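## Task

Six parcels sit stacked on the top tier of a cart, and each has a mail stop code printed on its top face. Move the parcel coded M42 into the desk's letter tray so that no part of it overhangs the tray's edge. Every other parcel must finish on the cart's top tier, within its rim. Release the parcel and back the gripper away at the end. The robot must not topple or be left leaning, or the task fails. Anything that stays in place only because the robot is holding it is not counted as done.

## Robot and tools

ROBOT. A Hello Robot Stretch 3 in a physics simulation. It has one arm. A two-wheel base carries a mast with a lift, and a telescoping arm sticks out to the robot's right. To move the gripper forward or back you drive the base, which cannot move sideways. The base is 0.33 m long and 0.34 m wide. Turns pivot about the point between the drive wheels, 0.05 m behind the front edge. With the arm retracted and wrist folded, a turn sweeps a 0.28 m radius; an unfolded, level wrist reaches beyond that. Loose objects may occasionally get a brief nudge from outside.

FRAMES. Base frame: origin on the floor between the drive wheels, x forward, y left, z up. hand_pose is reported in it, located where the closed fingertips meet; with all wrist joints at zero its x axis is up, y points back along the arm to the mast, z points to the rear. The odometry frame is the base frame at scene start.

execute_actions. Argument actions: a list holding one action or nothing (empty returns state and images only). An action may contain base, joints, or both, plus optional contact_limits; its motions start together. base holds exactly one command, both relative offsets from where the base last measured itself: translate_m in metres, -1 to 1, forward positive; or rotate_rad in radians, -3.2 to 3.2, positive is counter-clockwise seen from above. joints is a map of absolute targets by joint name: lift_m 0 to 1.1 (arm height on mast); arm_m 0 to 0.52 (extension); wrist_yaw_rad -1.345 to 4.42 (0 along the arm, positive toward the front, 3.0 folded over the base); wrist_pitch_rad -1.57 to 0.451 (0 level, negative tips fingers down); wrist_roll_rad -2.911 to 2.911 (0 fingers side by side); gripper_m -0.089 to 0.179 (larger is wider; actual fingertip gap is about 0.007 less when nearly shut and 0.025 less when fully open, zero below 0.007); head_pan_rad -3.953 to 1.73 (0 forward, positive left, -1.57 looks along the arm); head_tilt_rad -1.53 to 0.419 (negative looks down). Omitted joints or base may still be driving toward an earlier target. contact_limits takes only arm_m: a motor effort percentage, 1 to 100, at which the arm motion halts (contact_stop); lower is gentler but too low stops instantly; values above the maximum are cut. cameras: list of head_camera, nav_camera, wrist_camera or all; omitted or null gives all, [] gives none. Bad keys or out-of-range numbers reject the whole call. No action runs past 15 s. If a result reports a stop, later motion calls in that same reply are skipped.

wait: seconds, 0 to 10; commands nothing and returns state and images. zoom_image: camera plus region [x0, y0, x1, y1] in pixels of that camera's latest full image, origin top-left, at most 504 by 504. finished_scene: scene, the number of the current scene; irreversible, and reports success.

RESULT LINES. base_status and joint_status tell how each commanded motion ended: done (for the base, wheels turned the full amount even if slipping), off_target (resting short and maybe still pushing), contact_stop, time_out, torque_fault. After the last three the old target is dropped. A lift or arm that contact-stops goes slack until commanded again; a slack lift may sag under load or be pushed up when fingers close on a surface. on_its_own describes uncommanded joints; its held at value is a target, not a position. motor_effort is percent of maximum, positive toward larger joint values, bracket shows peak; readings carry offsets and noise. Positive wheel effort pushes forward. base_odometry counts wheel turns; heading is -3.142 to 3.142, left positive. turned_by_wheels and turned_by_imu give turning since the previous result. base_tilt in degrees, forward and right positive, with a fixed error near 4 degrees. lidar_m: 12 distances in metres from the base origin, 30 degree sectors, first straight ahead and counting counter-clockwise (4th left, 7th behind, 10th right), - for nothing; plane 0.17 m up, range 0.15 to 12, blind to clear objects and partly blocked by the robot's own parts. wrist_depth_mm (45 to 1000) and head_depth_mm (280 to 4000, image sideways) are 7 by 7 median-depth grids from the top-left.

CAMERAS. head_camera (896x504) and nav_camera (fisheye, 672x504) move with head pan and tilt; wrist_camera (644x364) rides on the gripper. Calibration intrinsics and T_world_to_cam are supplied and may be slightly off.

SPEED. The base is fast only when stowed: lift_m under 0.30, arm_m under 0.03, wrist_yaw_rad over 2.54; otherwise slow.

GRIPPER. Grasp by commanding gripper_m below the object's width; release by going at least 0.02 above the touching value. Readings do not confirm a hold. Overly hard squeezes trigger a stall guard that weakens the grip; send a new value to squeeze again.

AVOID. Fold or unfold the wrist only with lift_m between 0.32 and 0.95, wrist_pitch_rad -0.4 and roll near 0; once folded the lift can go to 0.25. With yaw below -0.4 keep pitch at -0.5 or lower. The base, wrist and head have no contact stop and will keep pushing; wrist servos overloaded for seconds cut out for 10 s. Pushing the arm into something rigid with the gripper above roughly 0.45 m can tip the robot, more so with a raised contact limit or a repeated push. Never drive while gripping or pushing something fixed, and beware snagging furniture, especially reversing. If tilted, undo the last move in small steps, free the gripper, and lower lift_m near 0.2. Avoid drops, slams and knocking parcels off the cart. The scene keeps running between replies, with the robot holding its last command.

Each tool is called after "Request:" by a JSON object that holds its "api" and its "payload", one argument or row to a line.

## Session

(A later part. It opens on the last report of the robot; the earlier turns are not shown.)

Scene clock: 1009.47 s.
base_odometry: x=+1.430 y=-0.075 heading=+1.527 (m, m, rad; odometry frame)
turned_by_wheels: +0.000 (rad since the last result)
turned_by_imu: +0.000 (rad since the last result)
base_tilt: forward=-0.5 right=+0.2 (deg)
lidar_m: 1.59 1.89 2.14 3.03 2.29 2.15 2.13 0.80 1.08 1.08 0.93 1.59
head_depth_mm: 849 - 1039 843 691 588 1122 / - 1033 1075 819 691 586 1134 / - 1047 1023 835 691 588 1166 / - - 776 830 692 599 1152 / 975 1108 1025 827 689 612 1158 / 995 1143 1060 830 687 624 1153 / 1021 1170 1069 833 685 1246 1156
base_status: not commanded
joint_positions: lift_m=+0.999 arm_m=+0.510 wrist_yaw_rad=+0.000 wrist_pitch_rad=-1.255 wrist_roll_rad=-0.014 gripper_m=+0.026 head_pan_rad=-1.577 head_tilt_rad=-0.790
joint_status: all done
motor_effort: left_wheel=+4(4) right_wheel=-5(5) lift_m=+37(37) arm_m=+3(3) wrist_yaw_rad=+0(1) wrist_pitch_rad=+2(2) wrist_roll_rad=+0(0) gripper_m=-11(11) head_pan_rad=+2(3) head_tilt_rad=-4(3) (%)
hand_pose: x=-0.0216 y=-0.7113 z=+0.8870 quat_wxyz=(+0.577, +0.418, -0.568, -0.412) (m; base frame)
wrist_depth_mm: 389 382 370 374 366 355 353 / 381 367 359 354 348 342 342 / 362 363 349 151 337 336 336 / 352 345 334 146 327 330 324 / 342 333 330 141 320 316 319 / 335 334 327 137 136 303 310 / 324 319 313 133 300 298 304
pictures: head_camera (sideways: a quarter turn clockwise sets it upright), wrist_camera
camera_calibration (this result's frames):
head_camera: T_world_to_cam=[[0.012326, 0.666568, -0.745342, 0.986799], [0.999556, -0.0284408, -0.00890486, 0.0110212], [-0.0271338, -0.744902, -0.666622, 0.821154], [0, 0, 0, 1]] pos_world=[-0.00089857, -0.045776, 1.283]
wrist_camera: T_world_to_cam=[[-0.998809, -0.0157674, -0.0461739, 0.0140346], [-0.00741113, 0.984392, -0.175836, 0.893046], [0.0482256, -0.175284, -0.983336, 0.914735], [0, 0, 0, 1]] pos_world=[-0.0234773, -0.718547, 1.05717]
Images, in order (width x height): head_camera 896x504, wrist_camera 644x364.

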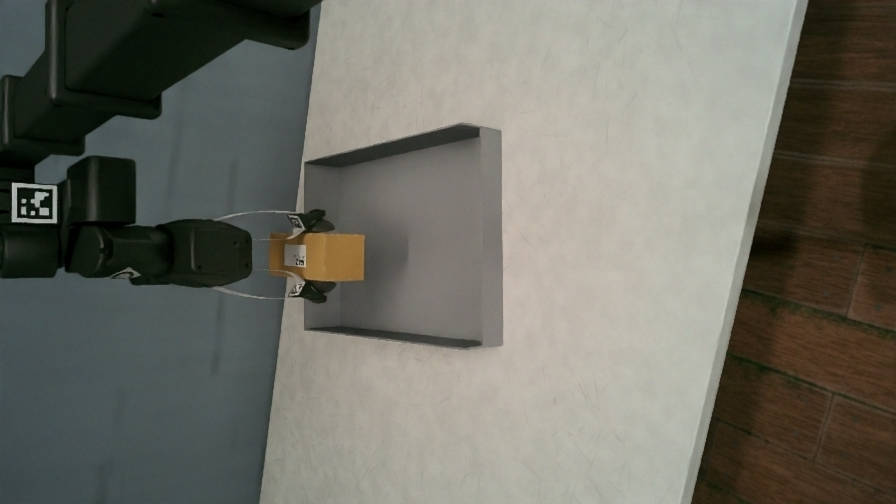

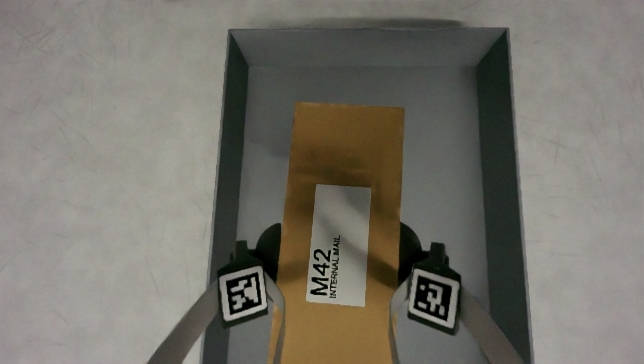

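Request:
{"api": "execute_actions", "payload": {
  "actions": [
    {"base":{"translate_m":-0.033}}
  ],
  "cameras": []
}}

Request:
{"api": "execute_actions", "payload": {
  "actions": [
    {"joints":{"lift_m":0.885}}
  ],
  "cameras": ["wrist_camera","head_camera"]
}}

Scene clock: 1032.00 s.
base_odometry: x=+1.429 y=-0.108 heading=+1.527 (m, m, rad; odometry frame)
turned_by_wheels: +0.000 (rad since the last result)
turned_by_imu: +0.000 (rad since the last result)
base_tilt: forward=-0.4 right=+0.2 (deg)
lidar_m: 1.63 1.91 2.22 3.05 2.29 2.12 2.11 0.77 1.07 1.07 0.94 1.62
head_depth_mm: 845 - 1032 844 692 587 1120 / - 1028 1072 845 691 587 1143 / - 1040 1033 817 690 588 1155 / - - 774 836 691 584 1160 / 960 1091 1011 829 689 598 1161 / 985 1130 1061 808 687 609 1151 / 1012 1161 1053 830 685 622 1153
base_status: done
joint_positions: lift_m=+0.999 arm_m=+0.510 wrist_yaw_rad=+0.000 wrist_pitch_rad=-1.255 wrist_roll_rad=-0.014 gripper_m=+0.026 head_pan_rad=-1.577 head_tilt_rad=-0.790
joint_status: not commanded
motor_effort: left_wheel=+4(5) right_wheel=-4(13) lift_m=+37(37) arm_m=+4(3) wrist_yaw_rad=-1(1) wrist_pitch_rad=+2(2) wrist_roll_rad=+0(0) gripper_m=-12(11) head_pan_rad=+2(3) head_tilt_rad=-4(4) (%)
hand_pose: x=-0.0216 y=-0.7113 z=+0.8870 quat_wxyz=(+0.577, +0.418, -0.568, -0.412) (m; base frame)
wrist_depth_mm: 388 381 371 368 365 363 350 / 375 366 355 356 347 348 343 / 370 362 345 151 322 342 331 / 354 345 337 146 319 326 325 / 345 341 330 141 318 318 316 / 335 331 314 137 136 311 311 / 326 320 317 134 301 304 297
pictures: none
No camera images: the call's "cameras" was empty. Leave "cameras" out to get every camera's image.

Scene clock: 1033.87 s.
base_odometry: x=+1.429 y=-0.108 heading=+1.527 (m, m, rad; odometry frame)
turned_by_wheels: +0.000 (rad since the last result)
turned_by_imu: +0.000 (rad since the last result)
base_tilt: forward=-0.5 right=+0.2 (deg)
lidar_m: 1.63 1.92 2.21 3.06 2.29 2.12 2.10 0.77 1.08 1.07 0.95 1.62
head_depth_mm: 877 987 1072 - - 573 1121 / 900 988 - 841 691 586 1139 / 918 - 1033 813 692 585 1159 / 943 1037 983 806 689 585 1155 / 965 1093 1014 831 686 597 1155 / 986 1135 1068 809 687 608 1150 / 1004 1162 1056 831 684 622 1152
base_status: not commanded
joint_positions: lift_m=+0.886 arm_m=+0.510 wrist_yaw_rad=+0.000 wrist_pitch_rad=-1.255 wrist_roll_rad=-0.014 gripper_m=+0.026 head_pan_rad=-1.577 head_tilt_rad=-0.790
joint_status: all done
motor_effort: left_wheel=+4(4) right_wheel=-4(5) lift_m=+11(35) arm_m=+3(3) wrist_yaw_rad=-1(1) wrist_pitch_rad=+2(2) wrist_roll_rad=+0(0) gripper_m=-12(11) head_pan_rad=+2(2) head_tilt_rad=-3(4) (%)
hand_pose: x=-0.0216 y=-0.7112 z=+0.7733 quat_wxyz=(+0.577, +0.418, -0.568, -0.412) (m; base frame)
wrist_depth_mm: 251 217 242 238 237 222 230 / 244 215 236 232 228 221 224 / 237 217 229 152 218 217 217 / 229 221 221 146 214 211 210 / 174 217 216 141 210 205 203 / 166 209 210 137 137 201 164 / 166 206 203 133 198 196 164
pictures: head_camera (sideways: a quarter turn clockwise sets it upright), wrist_camera
camera_calibration (this result's frames):
head_camera: T_world_to_cam=[[0.012324, 0.666568, -0.745342, 0.986799], [0.999556, -0.0284378, -0.00890486, 0.0110212], [-0.0271316, -0.744902, -0.666622, 0.821154], [0, 0, 0, 1]] pos_world=[-0.000898433, -0.045776, 1.283]
wrist_camera: T_world_to_cam=[[-0.998809, -0.0157665, -0.0461742, 0.00878605], [-0.00741126, 0.984396, -0.175814, 0.873037], [0.0482256, -0.175262, -0.98334, 0.802958], [0, 0, 0, 1]] pos_world=[-0.0234773, -0.718547, 0.943478]
Images, in order (width x height): head_camera 896x504, wrist_camera 644x364.

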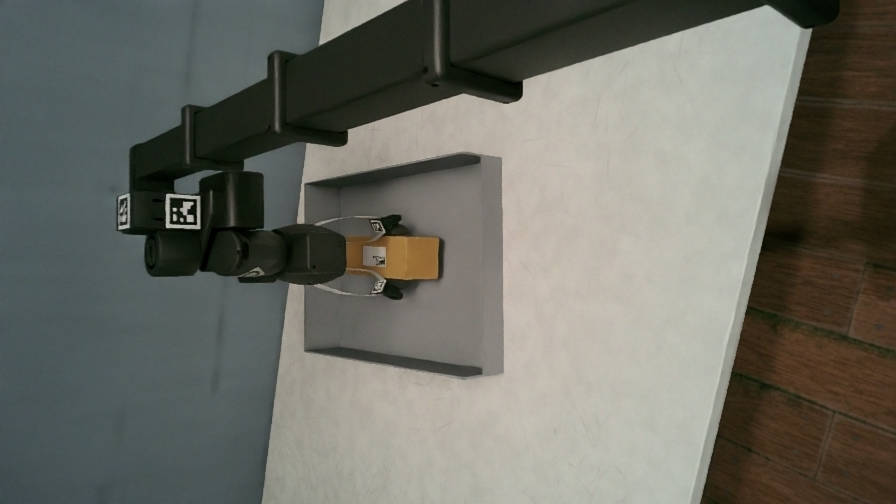

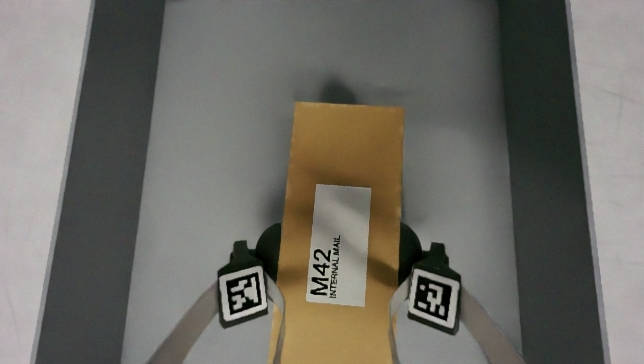

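Request:
{"api": "execute_actions", "payload": {
  "actions": [
    {"joints":{"lift_m":0.873}}
  ],
  "cameras": []
}}

Request:
{"api": "execute_actions", "payload": {
  "actions": [
    {"joints":{"gripper_m":0.10}}
  ],
  "cameras": ["wrist_camera"]
}}

Scene clock: 1040.23 s.
base_odometry: x=+1.429 y=-0.108 heading=+1.527 (m, m, rad; odometry frame)
turned_by_wheels: +0.000 (rad since the last result)
turned_by_imu: +0.000 (rad since the last result)
base_tilt: forward=-0.5 right=+0.2 (deg)
lidar_m: 1.62 1.92 2.21 3.06 2.29 2.12 2.11 0.77 1.07 1.08 0.95 1.62
head_depth_mm: 878 991 1072 - - 573 1116 / 896 998 - 817 682 586 1143 / 918 - 1019 814 691 586 1164 / 936 1037 954 808 688 586 1162 / 965 1097 1017 831 689 596 1154 / 989 1132 1061 811 687 610 1155 / 1013 1164 1058 830 687 622 1151
base_status: not commanded
joint_positions: lift_m=+0.874 arm_m=+0.510 wrist_yaw_rad=+0.000 wrist_pitch_rad=-1.255 wrist_roll_rad=-0.014 gripper_m=+0.026 head_pan_rad=-1.577 head_tilt_rad=-0.790
joint_status: all done
motor_effort: left_wheel=+4(4) right_wheel=-4(4) lift_m=+10(11) arm_m=+3(3) wrist_yaw_rad=-1(1) wrist_pitch_rad=+2(2) wrist_roll_rad=+1(0) gripper_m=-11(12) head_pan_rad=+2(2) head_tilt_rad=-4(4) (%)
hand_pose: x=-0.0216 y=-0.7112 z=+0.7613 quat_wxyz=(+0.577, +0.418, -0.568, -0.412) (m; base frame)
wrist_depth_mm: 238 216 228 224 221 217 215 / 172 215 222 217 215 209 168 / 173 215 216 151 207 206 168 / 165 209 209 147 200 200 156 / 162 205 206 141 198 195 156 / 163 199 200 138 136 191 147 / 163 196 193 133 186 184 146
pictures: none
No camera images: the call's "cameras" was empty. Leave "cameras" out to get every camera's image.

Scene clock: 1041.47 s.
base_odometry: x=+1.429 y=-0.108 heading=+1.527 (m, m, rad; odometry frame)
turned_by_wheels: +0.000 (rad since the last result)
turned_by_imu: +0.000 (rad since the last result)
base_tilt: forward=-0.4 right=+0.2 (deg)
lidar_m: 1.63 1.92 2.22 3.04 2.30 2.12 2.11 0.77 1.08 1.08 0.94 1.62
head_depth_mm: 874 988 1068 - - 575 1119 / 896 993 - 816 682 585 1143 / 921 - 1026 813 689 586 1151 / 942 1035 985 806 687 585 1155 / 962 1102 1014 833 687 595 1158 / 984 1127 1066 807 685 609 1157 / 1012 1168 1057 830 684 622 1156
base_status: not commanded
joint_positions: lift_m=+0.874 arm_m=+0.510 wrist_yaw_rad=+0.000 wrist_pitch_rad=-1.255 wrist_roll_rad=-0.014 gripper_m=+0.100 head_pan_rad=-1.577 head_tilt_rad=-0.790
joint_status: all done
motor_effort: left_wheel=+4(4) right_wheel=-5(4) lift_m=+10(10) arm_m=+3(3) wrist_yaw_rad=-1(1) wrist_pitch_rad=+2(2) wrist_roll_rad=+0(0) gripper_m=+0(81) head_pan_rad=+2(2) head_tilt_rad=-3(3) (%)
hand_pose: x=-0.0216 y=-0.7112 z=+0.7613 quat_wxyz=(+0.577, +0.418, -0.568, -0.412) (m; base frame)
wrist_depth_mm: 238 215 229 225 222 217 216 / 172 214 223 218 216 211 168 / 172 217 216 158 208 208 167 / 165 209 209 153 201 200 156 / 162 205 204 150 196 194 156 / 162 200 198 145 191 187 147 / 164 194 194 141 186 185 146
pictures: wrist_camera
camera_calibration (this result's frames):
wrist_camera: T_world_to_cam=[[-0.998809, -0.0157628, -0.0461747, 0.00823506], [-0.00740955, 0.984403, -0.175773, 0.870891], [0.0482252, -0.175221, -0.983347, 0.791195], [0, 0, 0, 1]] pos_world=[-0.0234774, -0.718544, 0.931478]
Images, in order (width x height): wrist_camera 644x364.

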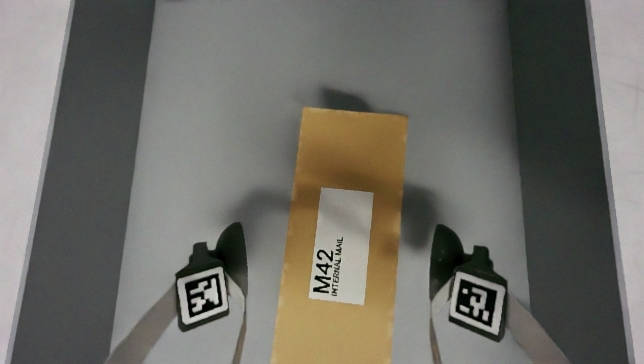

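Released. Lift clear and retract, then check both the tray and the cart.

Request:
{"api": "execute_actions", "payload": {
  "actions": [
    {"joints":{"lift_m":0.97}}
  ],
  "cameras": []
}}

Request:
{"api": "execute_actions", "payload": {
  "actions": [
    {"joints":{"arm_m":0.0}}
  ],
  "cameras": ["head_camera"]
}}

Scene clock: 1046.13 s.
base_odometry: x=+1.429 y=-0.108 heading=+1.527 (m, m, rad; odometry frame)
turned_by_wheels: +0.000 (rad since the last result)
turned_by_imu: +0.000 (rad since the last result)
base_tilt: forward=-0.6 right=+0.2 (deg)
lidar_m: 1.63 1.92 2.21 3.04 2.29 2.11 2.11 0.77 1.07 1.08 0.94 1.62
head_depth_mm: 871 - - 842 691 587 1118 / 867 1056 1069 841 693 586 1139 / - 1051 1056 817 691 586 1155 / 914 - 1012 808 690 585 1157 / 967 1095 1015 829 687 599 1160 / 988 1128 1062 808 688 611 1150 / 1014 1160 1054 836 681 623 1152
base_status: not commanded
joint_positions: lift_m=+0.969 arm_m=+0.510 wrist_yaw_rad=+0.000 wrist_pitch_rad=-1.255 wrist_roll_rad=-0.014 gripper_m=+0.100 head_pan_rad=-1.577 head_tilt_rad=-0.790
joint_status: all done
motor_effort: left_wheel=+4(4) right_wheel=-5(4) lift_m=+36(38) arm_m=+3(3) wrist_yaw_rad=-1(1) wrist_pitch_rad=+2(2) wrist_roll_rad=+0(0) gripper_m=+0(0) head_pan_rad=+2(2) head_tilt_rad=-4(4) (%)
hand_pose: x=-0.0216 y=-0.7112 z=+0.8570 quat_wxyz=(+0.577, +0.418, -0.568, -0.412) (m; base frame)
wrist_depth_mm: 353 351 306 302 285 323 319 / 343 334 324 325 319 314 314 / 330 328 317 314 311 304 305 / 322 319 308 252 302 294 295 / 310 305 301 245 294 290 288 / 304 298 291 239 286 283 282 / 293 295 283 280 278 256 275
pictures: none
No camera images: the call's "cameras" was empty. Leave "cameras" out to get every camera's image.

Scene clock: 1051.07 s.
base_odometry: x=+1.429 y=-0.108 heading=+1.527 (m, m, rad; odometry frame)
turned_by_wheels: +0.000 (rad since the last result)
turned_by_imu: +0.000 (rad since the last result)
base_tilt: forward=-0.6 right=+0.2 (deg)
lidar_m: 1.62 1.92 2.22 3.05 2.28 2.12 2.11 0.77 1.08 1.07 0.95 1.62
head_depth_mm: 875 988 1075 - - - 1112 / 896 1013 1076 895 - - 1119 / 921 1040 1027 862 - - - / 942 1066 1019 825 - 597 1132 / 962 1094 1015 833 689 596 1132 / 985 1128 1065 809 688 610 1148 / 1013 1164 1061 832 687 620 1154
base_status: not commanded
joint_positions: lift_m=+0.969 arm_m=+0.002 wrist_yaw_rad=+0.000 wrist_pitch_rad=-1.255 wrist_roll_rad=-0.014 gripper_m=+0.100 head_pan_rad=-1.577 head_tilt_rad=-0.790
joint_status: all done
joint sent to its limit — the command would take arm_m past its lower limit, so that joint was sent only as far as its limit.
motor_effort: left_wheel=+4(4) right_wheel=-5(5) lift_m=+36(36) arm_m=-4(4) wrist_yaw_rad=+0(1) wrist_pitch_rad=+2(2) wrist_roll_rad=+0(0) gripper_m=+1(0) head_pan_rad=+2(2) head_tilt_rad=-4(4) (%)
hand_pose: x=-0.0216 y=-0.2033 z=+0.8570 quat_wxyz=(+0.577, +0.418, -0.568, -0.412) (m; base frame)
wrist_depth_mm: 357 350 344 337 333 324 322 / 342 335 335 326 321 315 312 / - - 328 319 319 310 303 / - - - - 308 303 297 / - - - - - 994 291 / - - - - - 985 993 / - 983 - 989 - 943 923
pictures: head_camera (sideways: a quarter turn clockwise sets it upright)
camera_calibration (this result's frames):
head_camera: T_world_to_cam=[[0.0122121, 0.666577, -0.745336, 0.986792], [0.999561, -0.0282698, -0.00890506, 0.0110214], [-0.0270064, -0.7449, -0.666629, 0.821162], [0, 0, 0, 1]] pos_world=[-0.000890744, -0.045777, 1.283]
Images, in order (width x height): head_camera 896x504.

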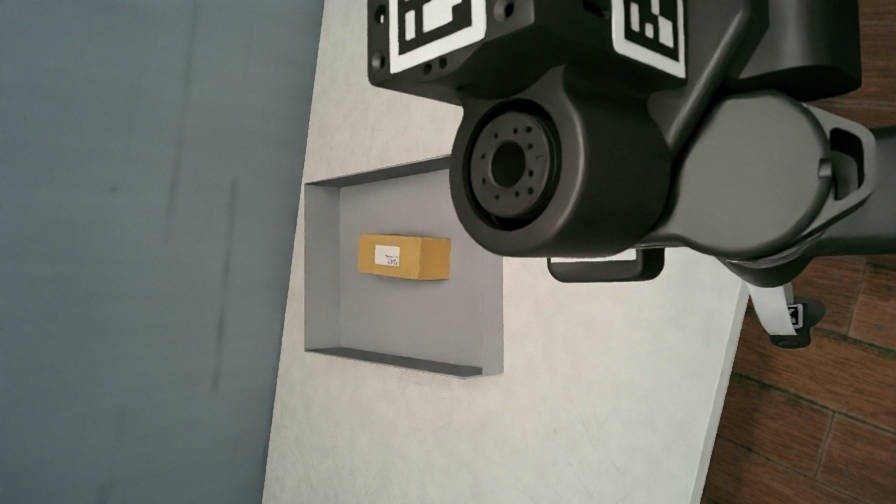

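Request:
{"api": "execute_actions", "payload": {
  "actions": [
    {"joints":{"head_pan_rad":0.71,"head_tilt_rad":-0.25}}
  ],
  "cameras": ["head_camera"]
}}

Scene clock: 1058.30 s.
base_odometry: x=+1.429 y=-0.108 heading=+1.527 (m, m, rad; odometry frame)
turned_by_wheels: +0.000 (rad since the last result)
turned_by_imu: +0.000 (rad since the last result)
base_tilt: forward=-0.4 right=+0.2 (deg)
lidar_m: 1.63 1.92 2.22 3.05 2.28 2.12 2.11 0.77 1.07 1.08 0.95 1.62
head_depth_mm: 1759 1829 1878 1942 2006 2019 1631 / 1975 2030 2112 2182 2267 2175 1646 / 2204 2270 2378 2436 2482 2197 1650 / 2513 2660 2725 2709 2434 2160 1678 / 2852 3087 3243 3378 2513 2216 1652 / 3127 3670 3761 3966 3330 2207 1659 / 3053 3493 3668 3783 3126 2212 1665
base_status: not commanded
joint_positions: lift_m=+0.969 arm_m=+0.002 wrist_yaw_rad=+0.000 wrist_pitch_rad=-1.255 wrist_roll_rad=-0.014 gripper_m=+0.100 head_pan_rad=+0.703 head_tilt_rad=-0.260
joint_status: all done
motor_effort: left_wheel=+4(4) right_wheel=-4(3) lift_m=+36(36) arm_m=-4(4) wrist_yaw_rad=-1(0) wrist_pitch_rad=+2(2) wrist_roll_rad=+0(0) gripper_m=+0(0) head_pan_rad=+2(31) head_tilt_rad=+5(27) (%)
hand_pose: x=-0.0216 y=-0.2033 z=+0.8570 quat_wxyz=(+0.577, +0.418, -0.568, -0.412) (m; base frame)
wrist_depth_mm: 351 349 341 341 333 330 321 / 343 338 332 331 319 320 316 / - - 323 321 314 308 303 / - - - - 308 300 297 / - - - - - 982 292 / - - - 963 - 981 975 / - 996 987 - - 952 918
pictures: head_camera (sideways: a quarter turn clockwise sets it upright)
camera_calibration (this result's frames):
head_camera: T_world_to_cam=[[-0.156938, -0.122169, -0.980023, 1.29397], [-0.628044, 0.77817, 0.00356644, 0.00471522], [0.762189, 0.616057, -0.198852, 0.207658], [0, 0, 0, 1]] pos_world=[0.0477584, 0.0264843, 1.30939]
Images, in order (width x height): head_camera 896x504.

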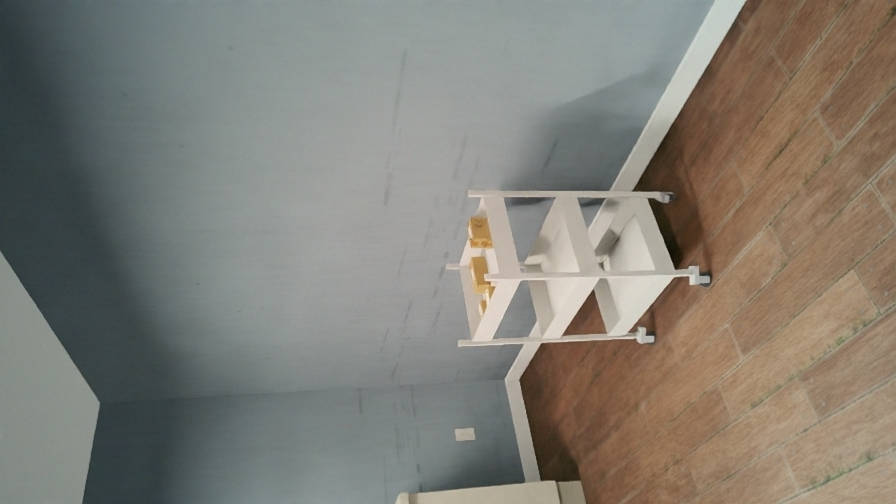

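Request:
{"api": "zoom_image", "payload": {
  "camera": "head_camera",
  "region": [440, 180, 540, 350]
}}

Region (440, 180, 540, 350) of head_camera's 896x504 image, scaled by 2.965, with more detail than that image has; it fills the left 296 columns of this view, and the rest is white.

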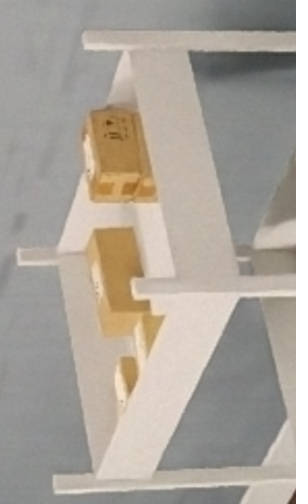

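Request:
{"api": "finished_scene", "payload": {
  "scene": 1
}}

The scene is finished: the task was done.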